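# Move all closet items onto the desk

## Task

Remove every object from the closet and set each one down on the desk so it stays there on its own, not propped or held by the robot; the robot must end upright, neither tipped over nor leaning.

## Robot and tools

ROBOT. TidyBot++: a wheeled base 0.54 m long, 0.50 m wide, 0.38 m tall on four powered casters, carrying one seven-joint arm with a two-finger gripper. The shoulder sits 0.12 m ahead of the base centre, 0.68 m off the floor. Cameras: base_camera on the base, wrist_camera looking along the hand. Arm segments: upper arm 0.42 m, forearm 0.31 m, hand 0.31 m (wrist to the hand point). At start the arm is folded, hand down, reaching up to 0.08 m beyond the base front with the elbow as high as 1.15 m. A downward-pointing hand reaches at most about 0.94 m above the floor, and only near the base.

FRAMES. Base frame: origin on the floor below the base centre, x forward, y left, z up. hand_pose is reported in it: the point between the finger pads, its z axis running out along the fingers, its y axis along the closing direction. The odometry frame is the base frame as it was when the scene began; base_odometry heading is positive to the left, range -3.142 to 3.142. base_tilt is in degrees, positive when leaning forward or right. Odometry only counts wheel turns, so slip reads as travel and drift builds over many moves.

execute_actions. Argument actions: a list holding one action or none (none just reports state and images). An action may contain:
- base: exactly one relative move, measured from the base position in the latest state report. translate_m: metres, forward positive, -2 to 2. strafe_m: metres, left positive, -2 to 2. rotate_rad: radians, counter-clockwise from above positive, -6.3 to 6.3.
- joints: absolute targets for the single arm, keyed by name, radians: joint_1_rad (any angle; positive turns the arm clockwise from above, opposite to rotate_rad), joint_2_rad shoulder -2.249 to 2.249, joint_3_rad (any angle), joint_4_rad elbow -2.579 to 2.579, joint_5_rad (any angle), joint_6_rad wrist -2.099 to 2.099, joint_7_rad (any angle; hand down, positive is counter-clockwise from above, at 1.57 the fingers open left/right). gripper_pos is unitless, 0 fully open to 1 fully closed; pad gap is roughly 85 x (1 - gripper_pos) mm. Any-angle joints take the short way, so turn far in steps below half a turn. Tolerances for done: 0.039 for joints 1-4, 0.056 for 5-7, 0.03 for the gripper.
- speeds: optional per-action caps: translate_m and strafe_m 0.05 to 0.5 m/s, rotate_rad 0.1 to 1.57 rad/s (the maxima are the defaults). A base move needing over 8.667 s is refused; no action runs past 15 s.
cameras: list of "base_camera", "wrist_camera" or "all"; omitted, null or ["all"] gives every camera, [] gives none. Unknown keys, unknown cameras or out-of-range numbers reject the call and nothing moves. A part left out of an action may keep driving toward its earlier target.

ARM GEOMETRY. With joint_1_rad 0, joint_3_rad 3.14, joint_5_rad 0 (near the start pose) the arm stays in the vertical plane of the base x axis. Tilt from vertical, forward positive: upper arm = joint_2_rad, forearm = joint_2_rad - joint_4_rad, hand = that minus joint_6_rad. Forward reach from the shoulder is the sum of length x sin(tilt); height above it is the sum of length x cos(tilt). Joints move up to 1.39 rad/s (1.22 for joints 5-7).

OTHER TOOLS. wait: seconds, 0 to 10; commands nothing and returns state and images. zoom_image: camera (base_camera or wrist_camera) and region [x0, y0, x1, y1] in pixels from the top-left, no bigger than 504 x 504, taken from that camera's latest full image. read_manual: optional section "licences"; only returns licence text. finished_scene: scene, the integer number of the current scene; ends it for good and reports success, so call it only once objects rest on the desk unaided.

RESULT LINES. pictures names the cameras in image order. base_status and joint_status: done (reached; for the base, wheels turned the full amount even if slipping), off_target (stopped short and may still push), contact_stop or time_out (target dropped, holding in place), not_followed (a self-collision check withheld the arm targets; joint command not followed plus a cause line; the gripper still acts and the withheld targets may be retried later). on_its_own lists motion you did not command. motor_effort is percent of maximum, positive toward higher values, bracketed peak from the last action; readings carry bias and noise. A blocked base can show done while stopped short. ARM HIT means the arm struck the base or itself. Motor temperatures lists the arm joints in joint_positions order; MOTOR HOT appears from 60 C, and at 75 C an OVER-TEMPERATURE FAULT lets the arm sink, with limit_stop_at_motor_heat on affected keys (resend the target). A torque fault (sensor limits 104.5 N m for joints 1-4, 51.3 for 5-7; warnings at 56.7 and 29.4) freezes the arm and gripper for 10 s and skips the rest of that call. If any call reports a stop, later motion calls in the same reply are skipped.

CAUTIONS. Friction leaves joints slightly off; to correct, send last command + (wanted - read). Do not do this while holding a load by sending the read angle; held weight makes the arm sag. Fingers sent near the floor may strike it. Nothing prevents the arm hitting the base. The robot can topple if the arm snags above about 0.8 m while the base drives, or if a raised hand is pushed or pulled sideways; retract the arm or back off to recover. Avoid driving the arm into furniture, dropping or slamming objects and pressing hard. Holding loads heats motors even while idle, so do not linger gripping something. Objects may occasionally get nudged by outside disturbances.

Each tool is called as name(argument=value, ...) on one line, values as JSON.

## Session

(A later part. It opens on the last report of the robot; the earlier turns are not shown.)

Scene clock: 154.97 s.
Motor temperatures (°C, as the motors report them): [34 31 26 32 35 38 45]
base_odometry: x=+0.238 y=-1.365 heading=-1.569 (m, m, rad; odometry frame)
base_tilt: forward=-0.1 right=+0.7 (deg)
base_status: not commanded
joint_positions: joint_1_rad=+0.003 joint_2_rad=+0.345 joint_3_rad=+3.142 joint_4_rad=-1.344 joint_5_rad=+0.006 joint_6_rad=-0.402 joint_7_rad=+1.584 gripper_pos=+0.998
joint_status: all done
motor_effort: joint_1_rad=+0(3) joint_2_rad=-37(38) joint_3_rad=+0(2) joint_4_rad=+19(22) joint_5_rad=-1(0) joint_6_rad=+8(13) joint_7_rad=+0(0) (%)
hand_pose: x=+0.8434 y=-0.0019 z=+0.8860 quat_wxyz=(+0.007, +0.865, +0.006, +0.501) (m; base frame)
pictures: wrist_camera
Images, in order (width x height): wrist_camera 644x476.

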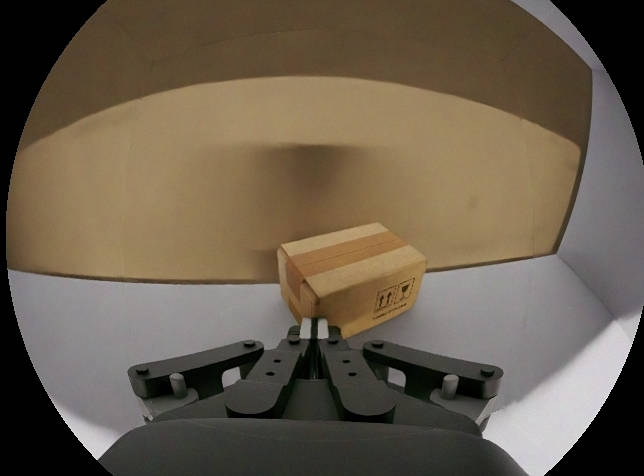

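execute_actions(actions=[{"base":{"strafe_m":0.04},"speeds":{"strafe_m":0.08}}], cameras=[])

execute_actions(actions=[{"base":{"translate_m":0.025},"speeds":{"translate_m":0.06}}], cameras=["wrist_camera"])

execute_actions(actions=[{"base":{"strafe_m":-0.09},"speeds":{"strafe_m":0.05}}], cameras=["wrist_camera"])

execute_actions(actions=[{"base":{"translate_m":-0.12},"speeds":{"translate_m":0.12}}], cameras=["wrist_camera"])

Scene clock: 174.70 s.
Motor temperatures (°C, as the motors report them): [34 31 26 32 35 38 45]
base_odometry: x=+0.278 y=-1.365 heading=-1.569 (m, m, rad; odometry frame)
base_tilt: forward=+0.0 right=+0.7 (deg)
base_status: done
joint_positions: joint_1_rad=+0.001 joint_2_rad=+0.345 joint_3_rad=+3.142 joint_4_rad=-1.344 joint_5_rad=+0.006 joint_6_rad=-0.402 joint_7_rad=+1.584 gripper_pos=+0.999
joint_status: not commanded
motor_effort: joint_1_rad=+0(4) joint_2_rad=-36(38) joint_3_rad=+0(2) joint_4_rad=+19(19) joint_5_rad=-1(1) joint_6_rad=+8(8) joint_7_rad=+0(0) (%)
hand_pose: x=+0.8434 y=-0.0001 z=+0.8860 quat_wxyz=(+0.006, +0.865, +0.007, +0.501) (m; base frame)
pictures: none
No camera images: the call's "cameras" was empty. Leave "cameras" out to get every camera's image.

Scene clock: 175.60 s.
Motor temperatures (°C, as the motors report them): [34 31 26 32 35 38 45]
base_odometry: x=+0.278 y=-1.390 heading=-1.569 (m, m, rad; odometry frame)
base_tilt: forward=-0.1 right=+0.7 (deg)
base_status: done
joint_positions: joint_1_rad=+0.001 joint_2_rad=+0.345 joint_3_rad=+3.142 joint_4_rad=-1.344 joint_5_rad=+0.006 joint_6_rad=-0.402 joint_7_rad=+1.584 gripper_pos=+0.999
joint_status: not commanded
motor_effort: joint_1_rad=+0(1) joint_2_rad=-36(39) joint_3_rad=+0(0) joint_4_rad=+19(21) joint_5_rad=-1(1) joint_6_rad=+8(9) joint_7_rad=+0(0) (%)
hand_pose: x=+0.8434 y=-0.0001 z=+0.8859 quat_wxyz=(+0.006, +0.865, +0.007, +0.501) (m; base frame)
pictures: wrist_camera
Images, in order (width x height): wrist_camera 644x476.

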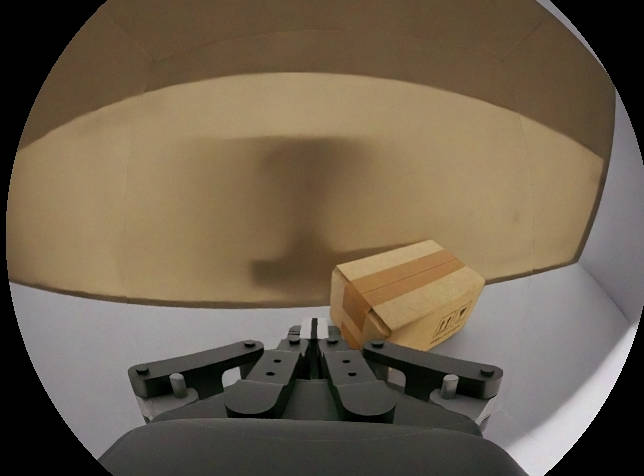

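Scene clock: 177.87 s.
Motor temperatures (°C, as the motors report them): [34 31 26 32 35 38 45]
base_odometry: x=+0.188 y=-1.391 heading=-1.568 (m, m, rad; odometry frame)
base_tilt: forward=-0.1 right=+0.7 (deg)
base_status: done
joint_positions: joint_1_rad=+0.001 joint_2_rad=+0.345 joint_3_rad=+3.142 joint_4_rad=-1.344 joint_5_rad=+0.006 joint_6_rad=-0.402 joint_7_rad=+1.584 gripper_pos=+0.999
joint_status: not commanded
motor_effort: joint_1_rad=+0(4) joint_2_rad=-35(36) joint_3_rad=+0(1) joint_4_rad=+18(19) joint_5_rad=-1(1) joint_6_rad=+8(8) joint_7_rad=+0(0) (%)
hand_pose: x=+0.8434 y=+0.0001 z=+0.8859 quat_wxyz=(+0.006, +0.865, +0.007, +0.501) (m; base frame)
pictures: wrist_camera
Images, in order (width x height): wrist_camera 644x476.

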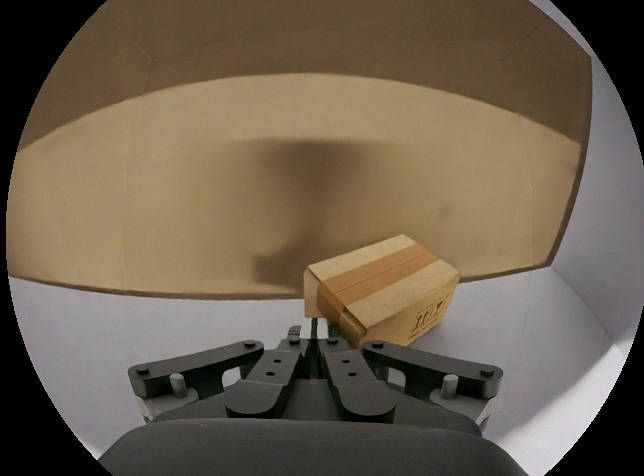

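Scene clock: 179.47 s.
Motor temperatures (°C, as the motors report them): [34 31 26 32 35 38 45]
base_odometry: x=+0.188 y=-1.271 heading=-1.568 (m, m, rad; odometry frame)
base_tilt: forward=-0.1 right=+0.7 (deg)
base_status: done
joint_positions: joint_1_rad=+0.001 joint_2_rad=+0.346 joint_3_rad=+3.142 joint_4_rad=-1.344 joint_5_rad=+0.006 joint_6_rad=-0.402 joint_7_rad=+1.584 gripper_pos=+0.999
joint_status: not commanded
motor_effort: joint_1_rad=+0(2) joint_2_rad=-35(39) joint_3_rad=+1(1) joint_4_rad=+18(20) joint_5_rad=-1(1) joint_6_rad=+7(8) joint_7_rad=+1(1) (%)
hand_pose: x=+0.8436 y=+0.0001 z=+0.8852 quat_wxyz=(+0.006, +0.865, +0.007, +0.501) (m; base frame)
pictures: wrist_camera
Images, in order (width x height): wrist_camera 644x476.

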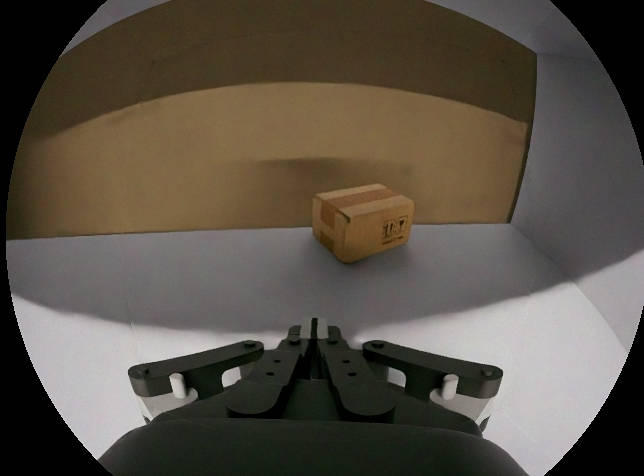

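execute_actions(actions=[{"joints":{"joint_5_rad":1.2,"joint_6_rad":-1.0,"joint_7_rad":0.37,"gripper_pos":0}}], cameras=["wrist_camera"])

Scene clock: 186.23 s.
Motor temperatures (°C, as the motors report them): [34 31 26 32 35 38 45]
base_odometry: x=+0.188 y=-1.271 heading=-1.568 (m, m, rad; odometry frame)
base_tilt: forward=-0.1 right=+0.7 (deg)
base_status: not commanded
joint_positions: joint_1_rad=-0.001 joint_2_rad=+0.346 joint_3_rad=+3.141 joint_4_rad=-1.336 joint_5_rad=+1.202 joint_6_rad=-0.968 joint_7_rad=+0.384 gripper_pos=+0.000
joint_status: all done
motor_effort: joint_1_rad=+0(5) joint_2_rad=-35(37) joint_3_rad=+1(4) joint_4_rad=+17(19) joint_5_rad=+5(6) joint_6_rad=+1(8) joint_7_rad=+0(1) (%)
hand_pose: x=+0.7399 y=-0.2368 z=+0.9311 quat_wxyz=(+0.326, +0.774, -0.283, +0.463) (m; base frame)
pictures: wrist_camera
Images, in order (width x height): wrist_camera 644x476.

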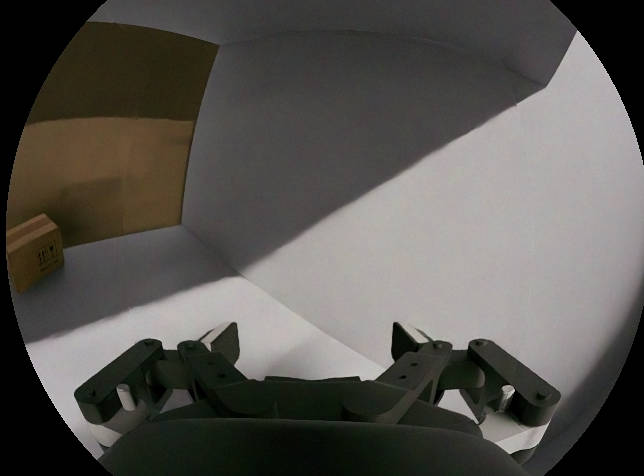

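execute_actions(actions=[{"joints":{"joint_1_rad":-0.4,"joint_5_rad":1.3,"joint_6_rad":-1.3,"joint_7_rad":0.2}}], cameras=["wrist_camera"])

Scene clock: 195.77 s.
Motor temperatures (°C, as the motors report them): [34 31 26 32 35 38 45]
base_odometry: x=+0.188 y=-1.271 heading=-1.568 (m, m, rad; odometry frame)
base_tilt: forward=-0.1 right=+0.7 (deg)
base_status: not commanded
joint_positions: joint_1_rad=-0.389 joint_2_rad=+0.346 joint_3_rad=+3.141 joint_4_rad=-1.336 joint_5_rad=+1.271 joint_6_rad=-1.258 joint_7_rad=+0.237 gripper_pos=+0.000
joint_status: all done
motor_effort: joint_1_rad=+1(3) joint_2_rad=-33(33) joint_3_rad=+2(3) joint_4_rad=+16(17) joint_5_rad=+7(7) joint_6_rad=-1(1) joint_7_rad=+0(1) (%)
hand_pose: x=+0.7263 y=-0.0554 z=+0.9450 quat_wxyz=(+0.316, +0.770, -0.253, +0.493) (m; base frame)
pictures: wrist_camera
Images, in order (width x height): wrist_camera 644x476.

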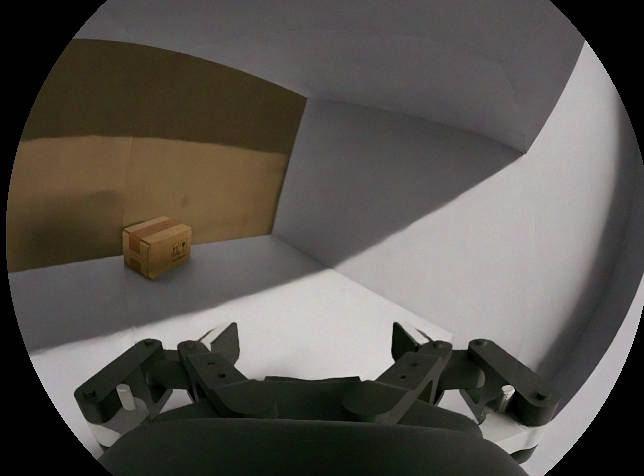

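execute_actions(actions=[{"base":{"strafe_m":0.09},"joints":{"joint_7_rad":0.5,"joint_2_rad":0.43}}], cameras=[])

execute_actions(actions=[{"base":{"translate_m":0.17},"speeds":{"translate_m":0.1}}])

Scene clock: 205.00 s.
Motor temperatures (°C, as the motors report them): [34 31 26 32 35 38 45]
base_odometry: x=+0.278 y=-1.270 heading=-1.568 (m, m, rad; odometry frame)
base_tilt: forward=-0.1 right=+0.6 (deg)
base_status: done
joint_positions: joint_1_rad=-0.401 joint_2_rad=+0.419 joint_3_rad=+3.141 joint_4_rad=-1.336 joint_5_rad=+1.274 joint_6_rad=-1.261 joint_7_rad=+0.478 gripper_pos=+0.000
joint_status: all done
motor_effort: joint_1_rad=+0(3) joint_2_rad=-35(38) joint_3_rad=+2(3) joint_4_rad=+16(16) joint_5_rad=+6(7) joint_6_rad=-2(2) joint_7_rad=+0(0) (%)
hand_pose: x=+0.7429 y=-0.0420 z=+0.9057 quat_wxyz=(+0.389, +0.804, -0.135, +0.429) (m; base frame)
pictures: none
No camera images: the call's "cameras" was empty. Leave "cameras" out to get every camera's image.

Scene clock: 207.27 s.
Motor temperatures (°C, as the motors report them): [34 31 26 32 35 38 45]
base_odometry: x=+0.278 y=-1.440 heading=-1.568 (m, m, rad; odometry frame)
base_tilt: forward=-0.1 right=+0.6 (deg)
base_status: done
joint_positions: joint_1_rad=-0.401 joint_2_rad=+0.420 joint_3_rad=+3.141 joint_4_rad=-1.336 joint_5_rad=+1.275 joint_6_rad=-1.261 joint_7_rad=+0.478 gripper_pos=+0.000
joint_status: not commanded
motor_effort: joint_1_rad=+0(2) joint_2_rad=-35(38) joint_3_rad=+2(2) joint_4_rad=+16(17) joint_5_rad=+7(7) joint_6_rad=-2(2) joint_7_rad=+1(1) (%)
hand_pose: x=+0.7429 y=-0.0421 z=+0.9055 quat_wxyz=(+0.389, +0.804, -0.135, +0.429) (m; base frame)
pictures: base_camera, wrist_camera
Images, in order (width x height): base_camera 644x364, wrist_camera 644x476.

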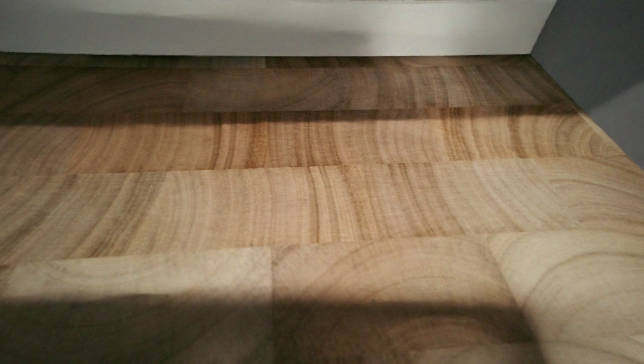

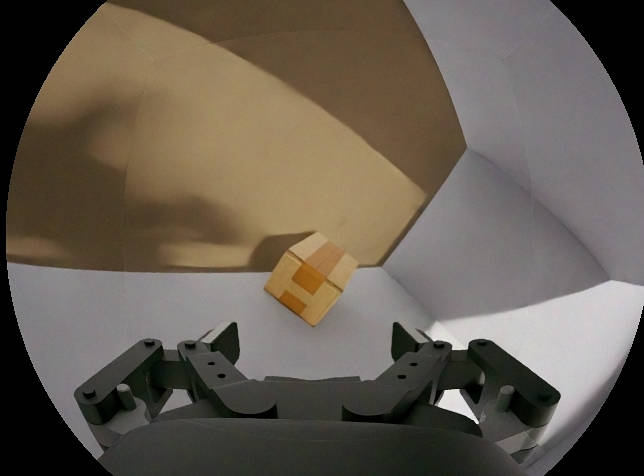

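Wrong roll direction; set j7 ≈ -0.08.

execute_actions(actions=[{"joints":{"joint_7_rad":-0.1}}], cameras=["wrist_camera"])

Scene clock: 211.30 s.
Motor temperatures (°C, as the motors report them): [34 31 26 32 35 38 45]
base_odometry: x=+0.278 y=-1.440 heading=-1.568 (m, m, rad; odometry frame)
base_tilt: forward=+0.0 right=+0.6 (deg)
base_status: not commanded
joint_positions: joint_1_rad=-0.401 joint_2_rad=+0.420 joint_3_rad=+3.141 joint_4_rad=-1.336 joint_5_rad=+1.275 joint_6_rad=-1.261 joint_7_rad=-0.086 gripper_pos=+0.000
joint_status: all done
motor_effort: joint_1_rad=+0(0) joint_2_rad=-36(35) joint_3_rad=+2(2) joint_4_rad=+15(16) joint_5_rad=+7(7) joint_6_rad=-1(1) joint_7_rad=+1(0) (%)
hand_pose: x=+0.7429 y=-0.0421 z=+0.9055 quat_wxyz=(+0.254, +0.735, -0.353, +0.520) (m; base frame)
pictures: wrist_camera
Images, in order (width x height): wrist_camera 644x476.

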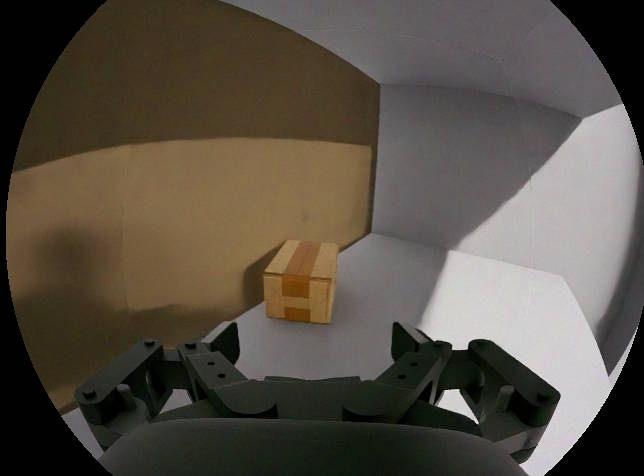

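execute_actions(actions=[{"base":{"translate_m":0.035},"joints":{"joint_2_rad":0.465},"speeds":{"translate_m":0.06}}], cameras=[])

execute_actions(actions=[{"base":{"strafe_m":-0.035},"speeds":{"strafe_m":0.06}}], cameras=[])

execute_actions(actions=[{"base":{"translate_m":0.03},"speeds":{"translate_m":0.06}}], cameras=[])

execute_actions(actions=[{"base":{"strafe_m":-0.035},"speeds":{"strafe_m":0.06}}], cameras=["wrist_camera"])

Scene clock: 220.67 s.
Motor temperatures (°C, as the motors report them): [34 31 26 32 35 38 45]
base_odometry: x=+0.279 y=-1.475 heading=-1.567 (m, m, rad; odometry frame)
base_tilt: forward=-0.1 right=+0.6 (deg)
base_status: done
joint_positions: joint_1_rad=-0.401 joint_2_rad=+0.447 joint_3_rad=+3.141 joint_4_rad=-1.336 joint_5_rad=+1.275 joint_6_rad=-1.261 joint_7_rad=-0.086 gripper_pos=+0.000
joint_status: all done
motor_effort: joint_1_rad=+0(3) joint_2_rad=-36(38) joint_3_rad=+2(3) joint_4_rad=+15(16) joint_5_rad=+7(7) joint_6_rad=-2(2) joint_7_rad=+0(1) (%)
hand_pose: x=+0.7483 y=-0.0399 z=+0.8905 quat_wxyz=(+0.263, +0.740, -0.347, +0.513) (m; base frame)
pictures: none
No camera images: the call's "cameras" was empty. Leave "cameras" out to get every camera's image.

Scene clock: 221.73 s.
Motor temperatures (°C, as the motors report them): [34 31 26 32 35 38 45]
base_odometry: x=+0.244 y=-1.476 heading=-1.567 (m, m, rad; odometry frame)
base_tilt: forward=+0.0 right=+0.7 (deg)
base_status: done
joint_positions: joint_1_rad=-0.400 joint_2_rad=+0.447 joint_3_rad=+3.141 joint_4_rad=-1.336 joint_5_rad=+1.275 joint_6_rad=-1.261 joint_7_rad=-0.086 gripper_pos=+0.000
joint_status: not commanded
motor_effort: joint_1_rad=+0(3) joint_2_rad=-35(38) joint_3_rad=+2(4) joint_4_rad=+15(16) joint_5_rad=+7(7) joint_6_rad=-1(2) joint_7_rad=+1(0) (%)
hand_pose: x=+0.7482 y=-0.0401 z=+0.8905 quat_wxyz=(+0.263, +0.740, -0.347, +0.513) (m; base frame)
pictures: none
No camera images: the call's "cameras" was empty. Leave "cameras" out to get every camera's image.

Scene clock: 222.70 s.
Motor temperatures (°C, as the motors report them): [34 31 26 32 35 38 45]
base_odometry: x=+0.243 y=-1.506 heading=-1.567 (m, m, rad; odometry frame)
base_tilt: forward=-0.1 right=+0.7 (deg)
base_status: done
joint_positions: joint_1_rad=-0.400 joint_2_rad=+0.448 joint_3_rad=+3.141 joint_4_rad=-1.336 joint_5_rad=+1.276 joint_6_rad=-1.262 joint_7_rad=-0.086 gripper_pos=+0.000
joint_status: not commanded
motor_effort: joint_1_rad=+0(1) joint_2_rad=-35(39) joint_3_rad=+2(2) joint_4_rad=+15(17) joint_5_rad=+6(8) joint_6_rad=-2(2) joint_7_rad=+1(0) (%)
hand_pose: x=+0.7485 y=-0.0401 z=+0.8898 quat_wxyz=(+0.264, +0.740, -0.347, +0.513) (m; base frame)
pictures: none
No camera images: the call's "cameras" was empty. Leave "cameras" out to get every camera's image.

Scene clock: 223.77 s.
Motor temperatures (°C, as the motors report them): [34 31 26 32 35 38 45]
base_odometry: x=+0.208 y=-1.506 heading=-1.567 (m, m, rad; odometry frame)
base_tilt: forward=-0.1 right=+0.6 (deg)
base_status: done
joint_positions: joint_1_rad=-0.400 joint_2_rad=+0.449 joint_3_rad=+3.141 joint_4_rad=-1.336 joint_5_rad=+1.276 joint_6_rad=-1.262 joint_7_rad=-0.086 gripper_pos=+0.000
joint_status: not commanded
motor_effort: joint_1_rad=+0(5) joint_2_rad=-36(37) joint_3_rad=+1(4) joint_4_rad=+15(15) joint_5_rad=+7(7) joint_6_rad=-2(3) joint_7_rad=-1(0) (%)
hand_pose: x=+0.7485 y=-0.0403 z=+0.8897 quat_wxyz=(+0.264, +0.740, -0.347, +0.513) (m; base frame)
pictures: wrist_camera
Images, in order (width x height): wrist_camera 644x476.

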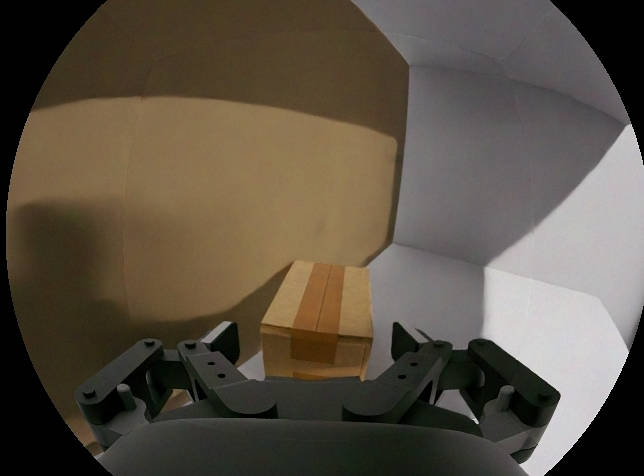

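execute_actions(actions=[{"joints":{"gripper_pos":1}}], cameras=[])

execute_actions(actions=[{"joints":{"joint_2_rad":0.38}}], cameras=[])

execute_actions(actions=[{"base":{"translate_m":-0.9},"speeds":{"translate_m":0.3}}], cameras=["wrist_camera"])

Scene clock: 229.27 s.
Motor temperatures (°C, as the motors report them): [34 31 26 32 35 38 45]
base_odometry: x=+0.208 y=-1.506 heading=-1.567 (m, m, rad; odometry frame)
base_tilt: forward=-0.1 right=+0.6 (deg)
base_status: not commanded
joint_positions: joint_1_rad=-0.400 joint_2_rad=+0.449 joint_3_rad=+3.141 joint_4_rad=-1.336 joint_5_rad=+1.278 joint_6_rad=-1.266 joint_7_rad=-0.086 gripper_pos=+0.375
joint_status: gripper_pos off_target (ended at +0.375, target +1.000)
motor_effort: joint_1_rad=+0(3) joint_2_rad=-33(36) joint_3_rad=+2(2) joint_4_rad=+14(16) joint_5_rad=+6(8) joint_6_rad=-1(2) joint_7_rad=+0(0) (%)
hand_pose: x=+0.7478 y=-0.0413 z=+0.8904 quat_wxyz=(+0.266, +0.739, -0.347, +0.513) (m; base frame)
pictures: none
No camera images: the call's "cameras" was empty. Leave "cameras" out to get every camera's image.

Scene clock: 230.27 s.
Motor temperatures (°C, as the motors report them): [34 31 26 32 35 38 45]
base_odometry: x=+0.208 y=-1.506 heading=-1.567 (m, m, rad; odometry frame)
base_tilt: forward=-0.1 right=+0.7 (deg)
base_status: not commanded
joint_positions: joint_1_rad=-0.400 joint_2_rad=+0.406 joint_3_rad=+3.141 joint_4_rad=-1.336 joint_5_rad=+1.278 joint_6_rad=-1.266 joint_7_rad=-0.086 gripper_pos=+0.375
joint_status: all done
motor_effort: joint_1_rad=-1(1) joint_2_rad=-36(39) joint_3_rad=+2(2) joint_4_rad=+16(17) joint_5_rad=+8(8) joint_6_rad=-1(2) joint_7_rad=+0(1) (%)
hand_pose: x=+0.7390 y=-0.0450 z=+0.9146 quat_wxyz=(+0.253, +0.731, -0.357, +0.524) (m; base frame)
pictures: none
No camera images: the call's "cameras" was empty. Leave "cameras" out to get every camera's image.

Scene clock: 234.23 s.
Motor temperatures (°C, as the motors report them): [34 31 26 32 35 38 45]
base_odometry: x=+0.205 y=-0.606 heading=-1.567 (m, m, rad; odometry frame)
base_tilt: forward=+0.0 right=+0.6 (deg)
base_status: done
joint_positions: joint_1_rad=-0.400 joint_2_rad=+0.401 joint_3_rad=+3.141 joint_4_rad=-1.336 joint_5_rad=+1.278 joint_6_rad=-1.266 joint_7_rad=-0.086 gripper_pos=+0.375
joint_status: not commanded
motor_effort: joint_1_rad=+1(1) joint_2_rad=-36(40) joint_3_rad=+3(3) joint_4_rad=+16(17) joint_5_rad=+8(8) joint_6_rad=-1(2) joint_7_rad=+0(0) (%)
hand_pose: x=+0.7381 y=-0.0454 z=+0.9169 quat_wxyz=(+0.252, +0.730, -0.358, +0.526) (m; base frame)
pictures: wrist_camera
Images, in order (width x height): wrist_camera 644x476.

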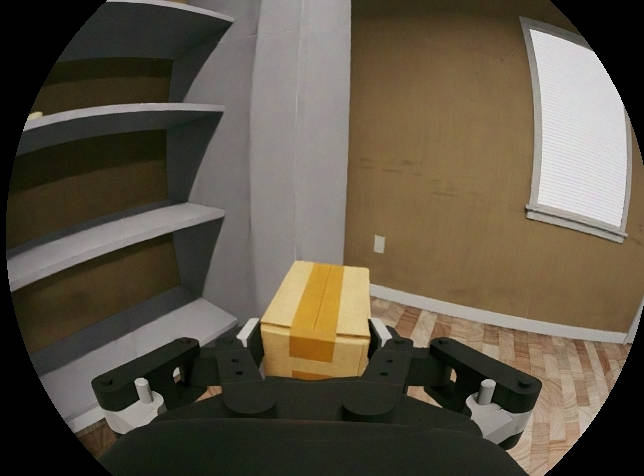

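execute_actions(actions=[{"base":{"rotate_rad":3.14},"joints":{"joint_1_rad":0,"joint_2_rad":0.1,"joint_4_rad":-1.1,"joint_5_rad":0,"joint_6_rad":-0.72,"joint_7_rad":1.57},"speeds":{"rotate_rad":1.0}}], cameras=[])

execute_actions(actions=[{"base":{"translate_m":1.2}}], cameras=[])

execute_actions(actions=[{"base":{"strafe_m":0.5}}], cameras=["wrist_camera"])

Scene clock: 245.47 s.
Motor temperatures (°C, as the motors report them): [34 31 26 32 35 38 45]
base_odometry: x=+0.205 y=-0.606 heading=+1.572 (m, m, rad; odometry frame)
base_tilt: forward=-0.1 right=+0.7 (deg)
base_status: done
joint_positions: joint_1_rad=-0.012 joint_2_rad=+0.126 joint_3_rad=+3.139 joint_4_rad=-1.119 joint_5_rad=+0.018 joint_6_rad=-0.759 joint_7_rad=+1.548 gripper_pos=+0.375
joint_status: all done
motor_effort: joint_1_rad=+0(3) joint_2_rad=-28(36) joint_3_rad=+0(3) joint_4_rad=+20(20) joint_5_rad=-1(8) joint_6_rad=+9(9) joint_7_rad=+0(1) (%)
hand_pose: x=+0.7521 y=+0.0069 z=+1.0695 quat_wxyz=(-0.002, +0.842, -0.001, +0.539) (m; base frame)
pictures: none
No camera images: the call's "cameras" was empty. Leave "cameras" out to get every camera's image.

Scene clock: 249.23 s.
Motor temperatures (°C, as the motors report them): [34 31 26 32 35 38 45]
base_odometry: x=+0.202 y=+0.594 heading=+1.573 (m, m, rad; odometry frame)
base_tilt: forward=+0.0 right=+0.7 (deg)
base_status: done
joint_positions: joint_1_rad=-0.012 joint_2_rad=+0.118 joint_3_rad=+3.139 joint_4_rad=-1.119 joint_5_rad=+0.018 joint_6_rad=-0.759 joint_7_rad=+1.548 gripper_pos=+0.375
joint_status: not commanded
motor_effort: joint_1_rad=+0(0) joint_2_rad=-29(32) joint_3_rad=+0(0) joint_4_rad=+20(20) joint_5_rad=-1(1) joint_6_rad=+9(9) joint_7_rad=+0(0) (%)
hand_pose: x=+0.7492 y=+0.0069 z=+1.0741 quat_wxyz=(-0.002, +0.840, -0.001, +0.542) (m; base frame)
pictures: none
No camera images: the call's "cameras" was empty. Leave "cameras" out to get every camera's image.

Scene clock: 251.60 s.
Motor temperatures (°C, as the motors report them): [34 31 26 32 35 38 45]
base_odometry: x=-0.298 y=+0.593 heading=+1.572 (m, m, rad; odometry frame)
base_tilt: forward=-0.1 right=+0.7 (deg)
base_status: done
joint_positions: joint_1_rad=-0.009 joint_2_rad=+0.118 joint_3_rad=+3.138 joint_4_rad=-1.119 joint_5_rad=+0.018 joint_6_rad=-0.759 joint_7_rad=+1.548 gripper_pos=+0.375
joint_status: not commanded
motor_effort: joint_1_rad=+1(4) joint_2_rad=-28(29) joint_3_rad=+1(3) joint_4_rad=+20(20) joint_5_rad=-1(0) joint_6_rad=+9(9) joint_7_rad=+0(0) (%)
hand_pose: x=+0.7492 y=+0.0056 z=+1.0741 quat_wxyz=(-0.001, +0.840, -0.002, +0.542) (m; base frame)
pictures: wrist_camera
Images, in order (width x height): wrist_camera 644x476.

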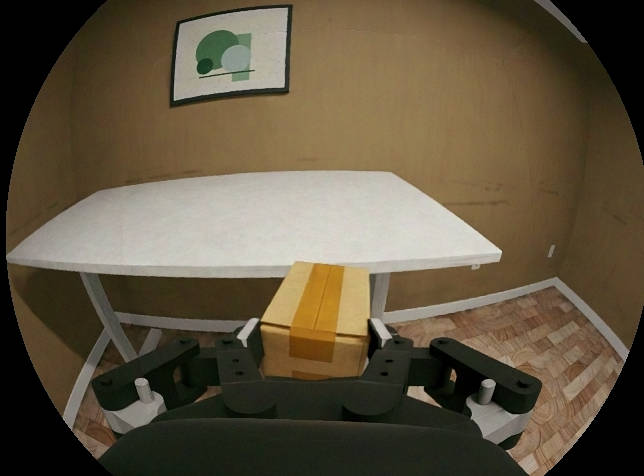

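execute_actions(actions=[{"base":{"strafe_m":0.2}}])

execute_actions(actions=[{"base":{"translate_m":0.4},"speeds":{"translate_m":0.2}}])

Scene clock: 272.50 s.
Motor temperatures (°C, as the motors report them): [34 31 26 32 35 38 45]
base_odometry: x=-0.499 y=+0.593 heading=+1.572 (m, m, rad; odometry frame)
base_tilt: forward=-0.1 right=+0.7 (deg)
base_status: done
joint_positions: joint_1_rad=-0.007 joint_2_rad=+0.118 joint_3_rad=+3.137 joint_4_rad=-1.119 joint_5_rad=+0.018 joint_6_rad=-0.759 joint_7_rad=+1.548 gripper_pos=+0.375
joint_status: not commanded
motor_effort: joint_1_rad=+0(4) joint_2_rad=-29(30) joint_3_rad=+1(3) joint_4_rad=+19(20) joint_5_rad=-1(0) joint_6_rad=+9(9) joint_7_rad=-1(0) (%)
hand_pose: x=+0.7492 y=+0.0046 z=+1.0741 quat_wxyz=(-0.001, +0.840, -0.003, +0.542) (m; base frame)
pictures: base_camera, wrist_camera
Images, in order (width x height): base_camera 644x364, wrist_camera 644x476.

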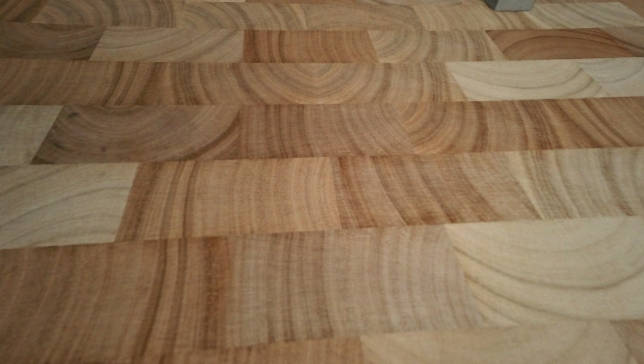

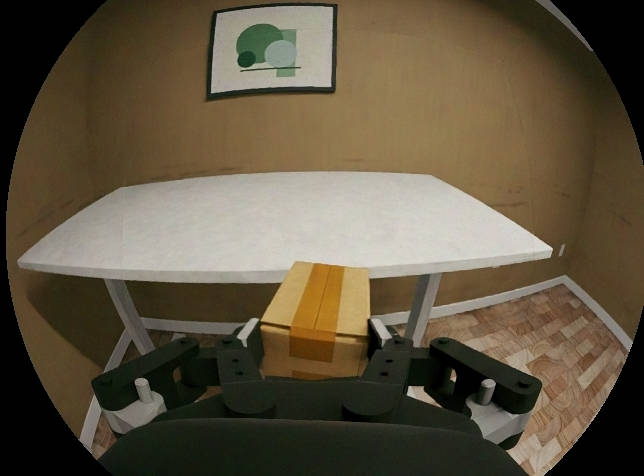

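Scene clock: 275.27 s.
Motor temperatures (°C, as the motors report them): [34 31 26 32 35 38 45]
base_odometry: x=-0.499 y=+0.993 heading=+1.572 (m, m, rad; odometry frame)
base_tilt: forward=-0.1 right=+0.6 (deg)
base_status: done
joint_positions: joint_1_rad=-0.007 joint_2_rad=+0.116 joint_3_rad=+3.137 joint_4_rad=-1.119 joint_5_rad=+0.018 joint_6_rad=-0.759 joint_7_rad=+1.548 gripper_pos=+0.375
joint_status: not commanded
motor_effort: joint_1_rad=+0(1) joint_2_rad=-30(33) joint_3_rad=+0(1) joint_4_rad=+20(21) joint_5_rad=-1(1) joint_6_rad=+9(10) joint_7_rad=+0(1) (%)
hand_pose: x=+0.7482 y=+0.0045 z=+1.0760 quat_wxyz=(-0.001, +0.840, -0.003, +0.543) (m; base frame)
pictures: base_camera, wrist_camera
Images, in order (width x height): base_camera 644x364, wrist_camera 644x476.

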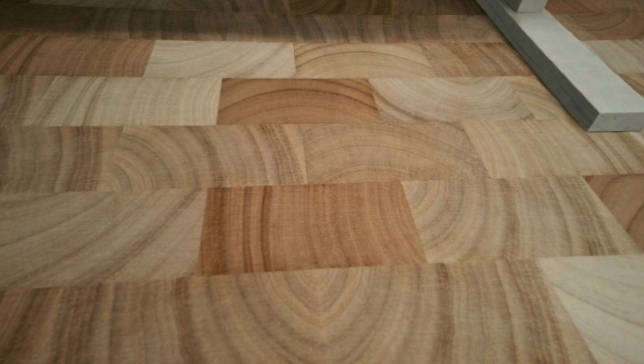

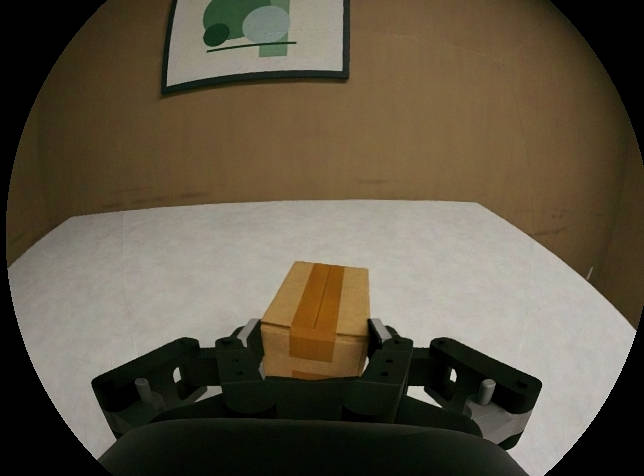

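execute_actions(actions=[{"joints":{"joint_4_rad":-1.32,"joint_6_rad":-0.5}}], cameras=["wrist_camera"])

Scene clock: 279.27 s.
Motor temperatures (°C, as the motors report them): [34 31 26 32 35 38 45]
base_odometry: x=-0.499 y=+0.993 heading=+1.572 (m, m, rad; odometry frame)
base_tilt: forward=-0.1 right=+0.7 (deg)
base_status: not commanded
joint_positions: joint_1_rad=-0.007 joint_2_rad=+0.116 joint_3_rad=+3.137 joint_4_rad=-1.311 joint_5_rad=+0.018 joint_6_rad=-0.550 joint_7_rad=+1.548 gripper_pos=+0.375
joint_status: all done
motor_effort: joint_1_rad=+0(0) joint_2_rad=-30(30) joint_3_rad=+0(0) joint_4_rad=+20(21) joint_5_rad=-1(1) joint_6_rad=+9(10) joint_7_rad=+0(0) (%)
hand_pose: x=+0.7646 y=+0.0057 z=+1.0221 quat_wxyz=(-0.001, +0.835, -0.001, +0.550) (m; base frame)
pictures: wrist_camera
Images, in order (width x height): wrist_camera 644x476.

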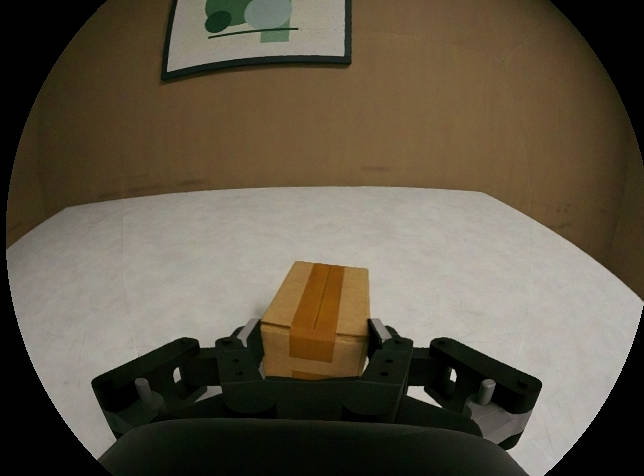

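execute_actions(actions=[{"joints":{"joint_4_rad":-1.41,"joint_6_rad":-0.41}}], cameras=["wrist_camera"])

execute_actions(actions=[{"joints":{"gripper_pos":0}}], cameras=["wrist_camera"])

execute_actions(actions=[{"base":{"translate_m":-0.5},"speeds":{"translate_m":0.2}}], cameras=["wrist_camera"])

execute_actions(actions=[{"base":{"rotate_rad":3.1416},"joints":{"joint_2_rad":0.1,"joint_4_rad":-0.75,"joint_6_rad":-1.0}}], cameras=[])

execute_actions(actions=[{"base":{"strafe_m":0.78}}], cameras=[])

execute_actions(actions=[{"base":{"translate_m":1.0}}])

Scene clock: 296.20 s.
Motor temperatures (°C, as the motors report them): [34 31 26 32 35 38 45]
base_odometry: x=-0.499 y=+0.993 heading=+1.572 (m, m, rad; odometry frame)
base_tilt: forward=-0.1 right=+0.7 (deg)
base_status: not commanded
joint_positions: joint_1_rad=-0.007 joint_2_rad=+0.113 joint_3_rad=+3.137 joint_4_rad=-1.383 joint_5_rad=+0.018 joint_6_rad=-0.445 joint_7_rad=+1.548 gripper_pos=+0.375
joint_status: all done
motor_effort: joint_1_rad=+1(0) joint_2_rad=-26(29) joint_3_rad=+0(0) joint_4_rad=+18(20) joint_5_rad=-1(2) joint_6_rad=+7(9) joint_7_rad=+0(0) (%)
hand_pose: x=+0.7701 y=+0.0063 z=+1.0105 quat_wxyz=(-0.002, +0.825, +0.000, +0.565) (m; base frame)
pictures: wrist_camera
Images, in order (width x height): wrist_camera 644x476.

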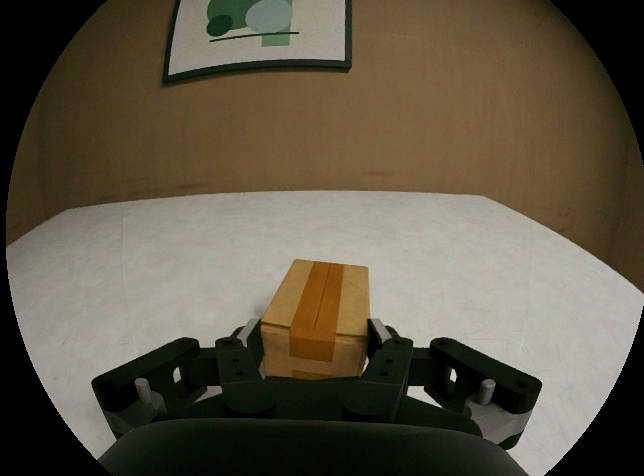

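Scene clock: 297.30 s.
Motor temperatures (°C, as the motors report them): [34 31 26 32 35 38 45]
base_odometry: x=-0.499 y=+0.993 heading=+1.572 (m, m, rad; odometry frame)
base_tilt: forward=-0.1 right=+0.7 (deg)
base_status: not commanded
joint_positions: joint_1_rad=-0.007 joint_2_rad=+0.113 joint_3_rad=+3.137 joint_4_rad=-1.390 joint_5_rad=+0.018 joint_6_rad=-0.445 joint_7_rad=+1.548 gripper_pos=+0.000
joint_status: all done
motor_effort: joint_1_rad=+0(0) joint_2_rad=-28(28) joint_3_rad=+1(0) joint_4_rad=+19(20) joint_5_rad=-1(1) joint_6_rad=+8(8) joint_7_rad=+1(0) (%)
hand_pose: x=+0.7695 y=+0.0063 z=+1.0066 quat_wxyz=(-0.002, +0.827, +0.000, +0.562) (m; base frame)
pictures: wrist_camera
Images, in order (width x height): wrist_camera 644x476.

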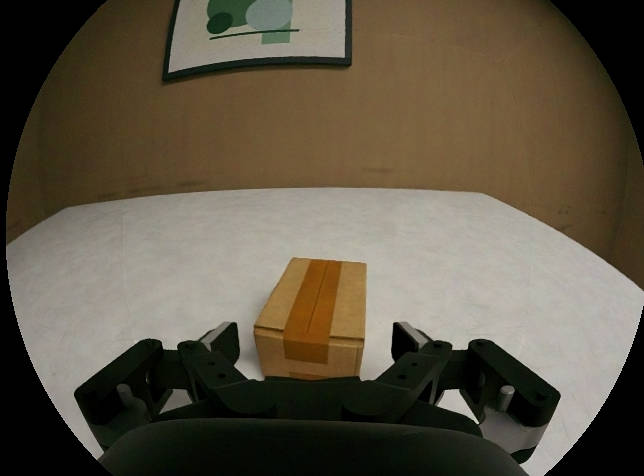

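Scene clock: 300.57 s.
Motor temperatures (°C, as the motors report them): [34 31 26 32 35 38 45]
base_odometry: x=-0.498 y=+0.493 heading=+1.573 (m, m, rad; odometry frame)
base_tilt: forward=-0.1 right=+0.7 (deg)
base_status: done
joint_positions: joint_1_rad=-0.007 joint_2_rad=+0.110 joint_3_rad=+3.137 joint_4_rad=-1.391 joint_5_rad=+0.018 joint_6_rad=-0.445 joint_7_rad=+1.548 gripper_pos=+0.000
joint_status: not commanded
motor_effort: joint_1_rad=+0(2) joint_2_rad=-27(33) joint_3_rad=+0(1) joint_4_rad=+19(20) joint_5_rad=-1(1) joint_6_rad=+8(8) joint_7_rad=+1(0) (%)
hand_pose: x=+0.7683 y=+0.0063 z=+1.0078 quat_wxyz=(-0.002, +0.827, +0.000, +0.563) (m; base frame)
pictures: wrist_camera
Images, in order (width x height): wrist_camera 644x476.

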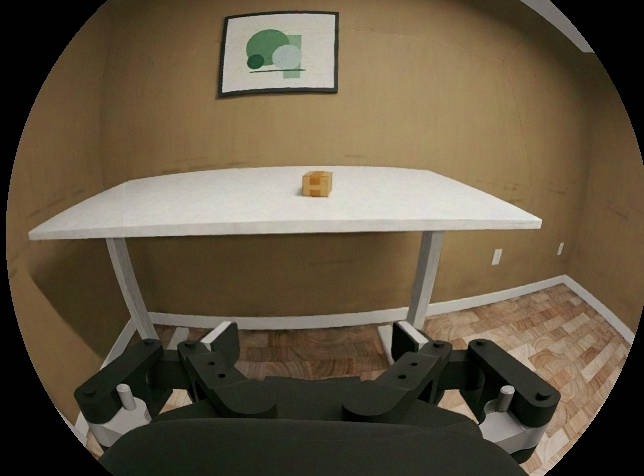

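Scene clock: 303.90 s.
Motor temperatures (°C, as the motors report them): [34 31 26 32 35 38 45]
base_odometry: x=-0.498 y=+0.493 heading=-1.569 (m, m, rad; odometry frame)
base_tilt: forward=-0.1 right=+0.7 (deg)
base_status: done
joint_positions: joint_1_rad=-0.002 joint_2_rad=+0.110 joint_3_rad=+3.138 joint_4_rad=-0.773 joint_5_rad=+0.018 joint_6_rad=-0.956 joint_7_rad=+1.548 gripper_pos=+0.000
joint_status: all done
motor_effort: joint_1_rad=+0(3) joint_2_rad=-23(31) joint_3_rad=+0(2) joint_4_rad=+16(21) joint_5_rad=-1(0) joint_6_rad=+8(9) joint_7_rad=+0(1) (%)
hand_pose: x=+0.7081 y=-0.0003 z=+1.2173 quat_wxyz=(+0.000, +0.795, -0.007, +0.606) (m; base frame)
pictures: none
No camera images: the call's "cameras" was empty. Leave "cameras" out to get every camera's image.

Scene clock: 306.83 s.
Motor temperatures (°C, as the motors report them): [34 31 26 32 35 38 45]
base_odometry: x=+0.282 y=+0.496 heading=-1.568 (m, m, rad; odometry frame)
base_tilt: forward=-0.1 right=+0.6 (deg)
base_status: done
joint_positions: joint_1_rad=-0.002 joint_2_rad=+0.110 joint_3_rad=+3.138 joint_4_rad=-0.772 joint_5_rad=+0.018 joint_6_rad=-0.957 joint_7_rad=+1.548 gripper_pos=+0.000
joint_status: not commanded
motor_effort: joint_1_rad=+1(3) joint_2_rad=-23(26) joint_3_rad=+1(1) joint_4_rad=+16(16) joint_5_rad=-1(0) joint_6_rad=+8(9) joint_7_rad=+0(0) (%)
hand_pose: x=+0.7080 y=-0.0005 z=+1.2173 quat_wxyz=(+0.000, +0.795, -0.007, +0.606) (m; base frame)
pictures: none
No camera images: the call's "cameras" was empty. Leave "cameras" out to get every camera's image.

Scene clock: 310.20 s.
Motor temperatures (°C, as the motors report them): [34 31 26 32 35 38 45]
base_odometry: x=+0.285 y=-0.504 heading=-1.567 (m, m, rad; odometry frame)
base_tilt: forward=-0.1 right=+0.7 (deg)
base_status: done
joint_positions: joint_1_rad=-0.002 joint_2_rad=+0.107 joint_3_rad=+3.138 joint_4_rad=-0.768 joint_5_rad=+0.018 joint_6_rad=-0.961 joint_7_rad=+1.548 gripper_pos=+0.000
joint_status: not commanded
motor_effort: joint_1_rad=+0(1) joint_2_rad=-24(28) joint_3_rad=+1(1) joint_4_rad=+16(17) joint_5_rad=-1(1) joint_6_rad=+8(9) joint_7_rad=+0(1) (%)
hand_pose: x=+0.7057 y=-0.0005 z=+1.2202 quat_wxyz=(+0.000, +0.794, -0.008, +0.608) (m; base frame)
pictures: base_camera, wrist_camera
Images, in order (width x height): base_camera 644x364, wrist_camera 644x476.

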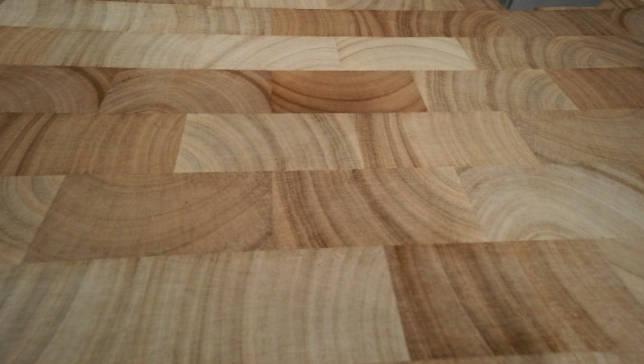

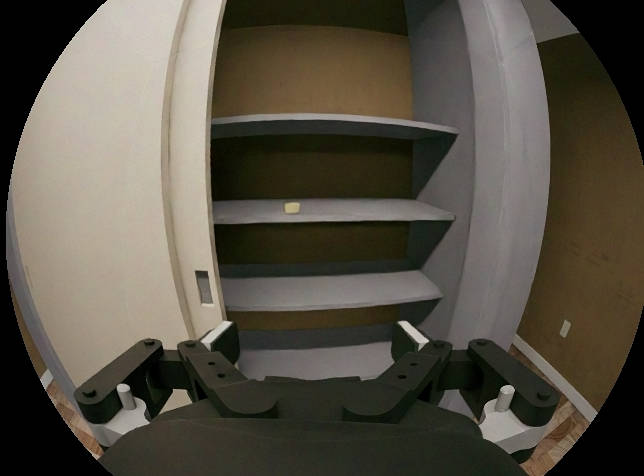

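execute_actions(actions=[{"base":{"translate_m":0.45},"speeds":{"translate_m":0.25}}], cameras=["wrist_camera"])

Scene clock: 315.13 s.
Motor temperatures (°C, as the motors report them): [34 31 26 32 35 38 45]
base_odometry: x=+0.287 y=-0.954 heading=-1.567 (m, m, rad; odometry frame)
base_tilt: forward=+0.0 right=+0.7 (deg)
base_status: done
joint_positions: joint_1_rad=-0.002 joint_2_rad=+0.104 joint_3_rad=+3.138 joint_4_rad=-0.767 joint_5_rad=+0.018 joint_6_rad=-0.961 joint_7_rad=+1.548 gripper_pos=+0.000
joint_status: not commanded
motor_effort: joint_1_rad=+0(0) joint_2_rad=-24(28) joint_3_rad=+1(0) joint_4_rad=+16(17) joint_5_rad=-1(1) joint_6_rad=+8(9) joint_7_rad=+1(0) (%)
hand_pose: x=+0.7039 y=-0.0005 z=+1.2223 quat_wxyz=(+0.000, +0.793, -0.008, +0.609) (m; base frame)
pictures: wrist_camera
Images, in order (width x height): wrist_camera 644x476.

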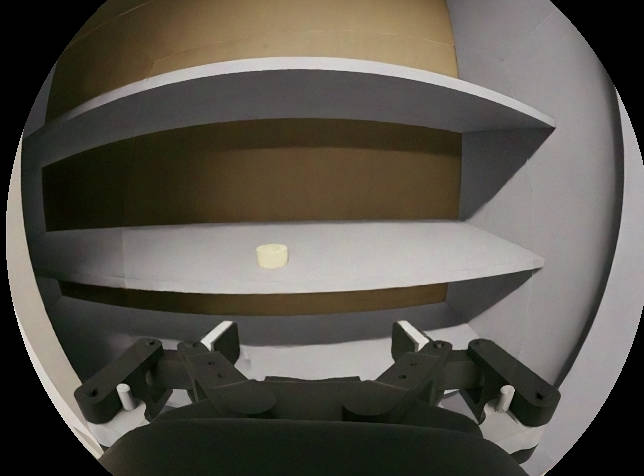

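execute_actions(actions=[{"base":{"translate_m":0.2},"speeds":{"translate_m":0.15},"joints":{"joint_1_rad":-0.13}}], cameras=["wrist_camera"])

Scene clock: 322.10 s.
Motor temperatures (°C, as the motors report them): [34 31 26 32 35 38 45]
base_odometry: x=+0.288 y=-1.154 heading=-1.566 (m, m, rad; odometry frame)
base_tilt: forward=-0.1 right=+0.6 (deg)
base_status: done
joint_positions: joint_1_rad=-0.120 joint_2_rad=+0.102 joint_3_rad=+3.138 joint_4_rad=-0.766 joint_5_rad=+0.018 joint_6_rad=-0.962 joint_7_rad=+1.548 gripper_pos=+0.000
joint_status: all done
motor_effort: joint_1_rad=+0(2) joint_2_rad=-25(27) joint_3_rad=+0(1) joint_4_rad=+16(17) joint_5_rad=-1(1) joint_6_rad=+8(9) joint_7_rad=+0(0) (%)
hand_pose: x=+0.6988 y=+0.0686 z=+1.2236 quat_wxyz=(-0.036, +0.792, +0.039, +0.609) (m; base frame)
pictures: wrist_camera
Images, in order (width x height): wrist_camera 644x476.

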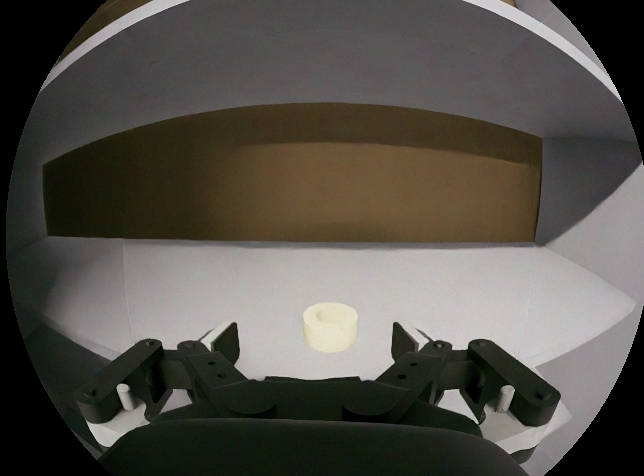

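Lower ~3 cm and advance.

execute_actions(actions=[{"base":{"translate_m":0.06},"speeds":{"translate_m":0.1},"joints":{"joint_4_rad":-0.88,"joint_6_rad":-0.87}}], cameras=["wrist_camera"])

Scene clock: 327.53 s.
Motor temperatures (°C, as the motors report them): [34 31 26 32 35 38 45]
base_odometry: x=+0.289 y=-1.214 heading=-1.566 (m, m, rad; odometry frame)
base_tilt: forward=+0.0 right=+0.7 (deg)
base_status: done
joint_positions: joint_1_rad=-0.120 joint_2_rad=+0.102 joint_3_rad=+3.138 joint_4_rad=-0.867 joint_5_rad=+0.018 joint_6_rad=-0.912 joint_7_rad=+1.548 gripper_pos=+0.000
joint_status: all done
motor_effort: joint_1_rad=+0(0) joint_2_rad=-25(29) joint_3_rad=+0(0) joint_4_rad=+17(18) joint_5_rad=-1(1) joint_6_rad=+9(10) joint_7_rad=+1(0) (%)
hand_pose: x=+0.7132 y=+0.0705 z=+1.1834 quat_wxyz=(-0.034, +0.807, +0.041, +0.589) (m; base frame)
pictures: wrist_camera
Images, in order (width x height): wrist_camera 644x476.

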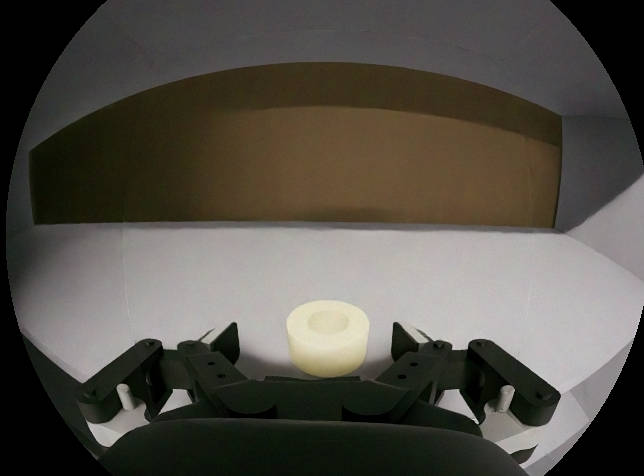

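execute_actions(actions=[{"base":{"translate_m":0.03},"speeds":{"translate_m":0.1}}], cameras=[])

execute_actions(actions=[{"joints":{"gripper_pos":1}}], cameras=["wrist_camera"])

execute_actions(actions=[{"joints":{"joint_4_rad":-0.75,"joint_6_rad":-1.0}}], cameras=["wrist_camera"])

Scene clock: 333.13 s.
Motor temperatures (°C, as the motors report them): [34 31 26 32 35 38 45]
base_odometry: x=+0.289 y=-1.245 heading=-1.566 (m, m, rad; odometry frame)
base_tilt: forward=+0.0 right=+0.6 (deg)
base_status: done
joint_positions: joint_1_rad=-0.120 joint_2_rad=+0.104 joint_3_rad=+3.138 joint_4_rad=-0.868 joint_5_rad=+0.018 joint_6_rad=-0.911 joint_7_rad=+1.548 gripper_pos=+0.000
joint_status: not commanded
motor_effort: joint_1_rad=+0(1) joint_2_rad=-26(27) joint_3_rad=+1(0) joint_4_rad=+17(18) joint_5_rad=-1(1) joint_6_rad=+8(9) joint_7_rad=+0(1) (%)
hand_pose: x=+0.7143 y=+0.0706 z=+1.1823 quat_wxyz=(-0.034, +0.807, +0.041, +0.588) (m; base frame)
pictures: none
No camera images: the call's "cameras" was empty. Leave "cameras" out to get every camera's image.

Scene clock: 334.23 s.
Motor temperatures (°C, as the motors report them): [34 31 26 32 35 38 45]
base_odometry: x=+0.289 y=-1.245 heading=-1.566 (m, m, rad; odometry frame)
base_tilt: forward=-0.1 right=+0.7 (deg)
base_status: not commanded
joint_positions: joint_1_rad=-0.120 joint_2_rad=+0.104 joint_3_rad=+3.138 joint_4_rad=-0.868 joint_5_rad=+0.018 joint_6_rad=-0.909 joint_7_rad=+1.548 gripper_pos=+0.503
joint_status: gripper_pos off_target (ended at +0.503, target +1.000)
motor_effort: joint_1_rad=-1(0) joint_2_rad=-24(25) joint_3_rad=+0(0) joint_4_rad=+17(17) joint_5_rad=-1(1) joint_6_rad=+8(9) joint_7_rad=+0(0) (%)
hand_pose: x=+0.7144 y=+0.0707 z=+1.1827 quat_wxyz=(-0.034, +0.807, +0.041, +0.589) (m; base frame)
pictures: wrist_camera
Images, in order (width x height): wrist_camera 644x476.

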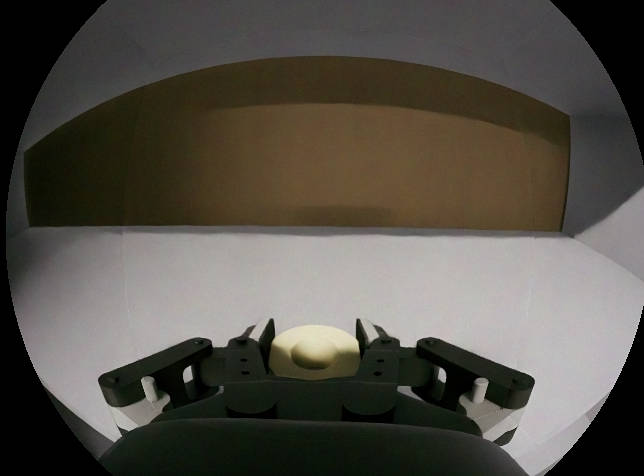

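Scene clock: 335.30 s.
Motor temperatures (°C, as the motors report them): [34 31 26 32 35 38 45]
base_odometry: x=+0.289 y=-1.245 heading=-1.566 (m, m, rad; odometry frame)
base_tilt: forward=+0.0 right=+0.7 (deg)
base_status: not commanded
joint_positions: joint_1_rad=-0.120 joint_2_rad=+0.103 joint_3_rad=+3.138 joint_4_rad=-0.765 joint_5_rad=+0.018 joint_6_rad=-0.959 joint_7_rad=+1.548 gripper_pos=+0.503
joint_status: all done
motor_effort: joint_1_rad=+0(0) joint_2_rad=-24(27) joint_3_rad=+0(0) joint_4_rad=+16(18) joint_5_rad=-1(1) joint_6_rad=+9(9) joint_7_rad=+0(0) (%)
hand_pose: x=+0.6993 y=+0.0686 z=+1.2246 quat_wxyz=(-0.036, +0.791, +0.039, +0.610) (m; base frame)
pictures: wrist_camera
Images, in order (width x height): wrist_camera 644x476.

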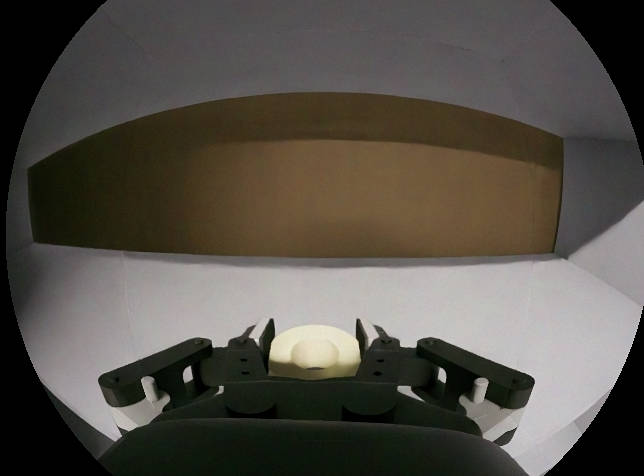

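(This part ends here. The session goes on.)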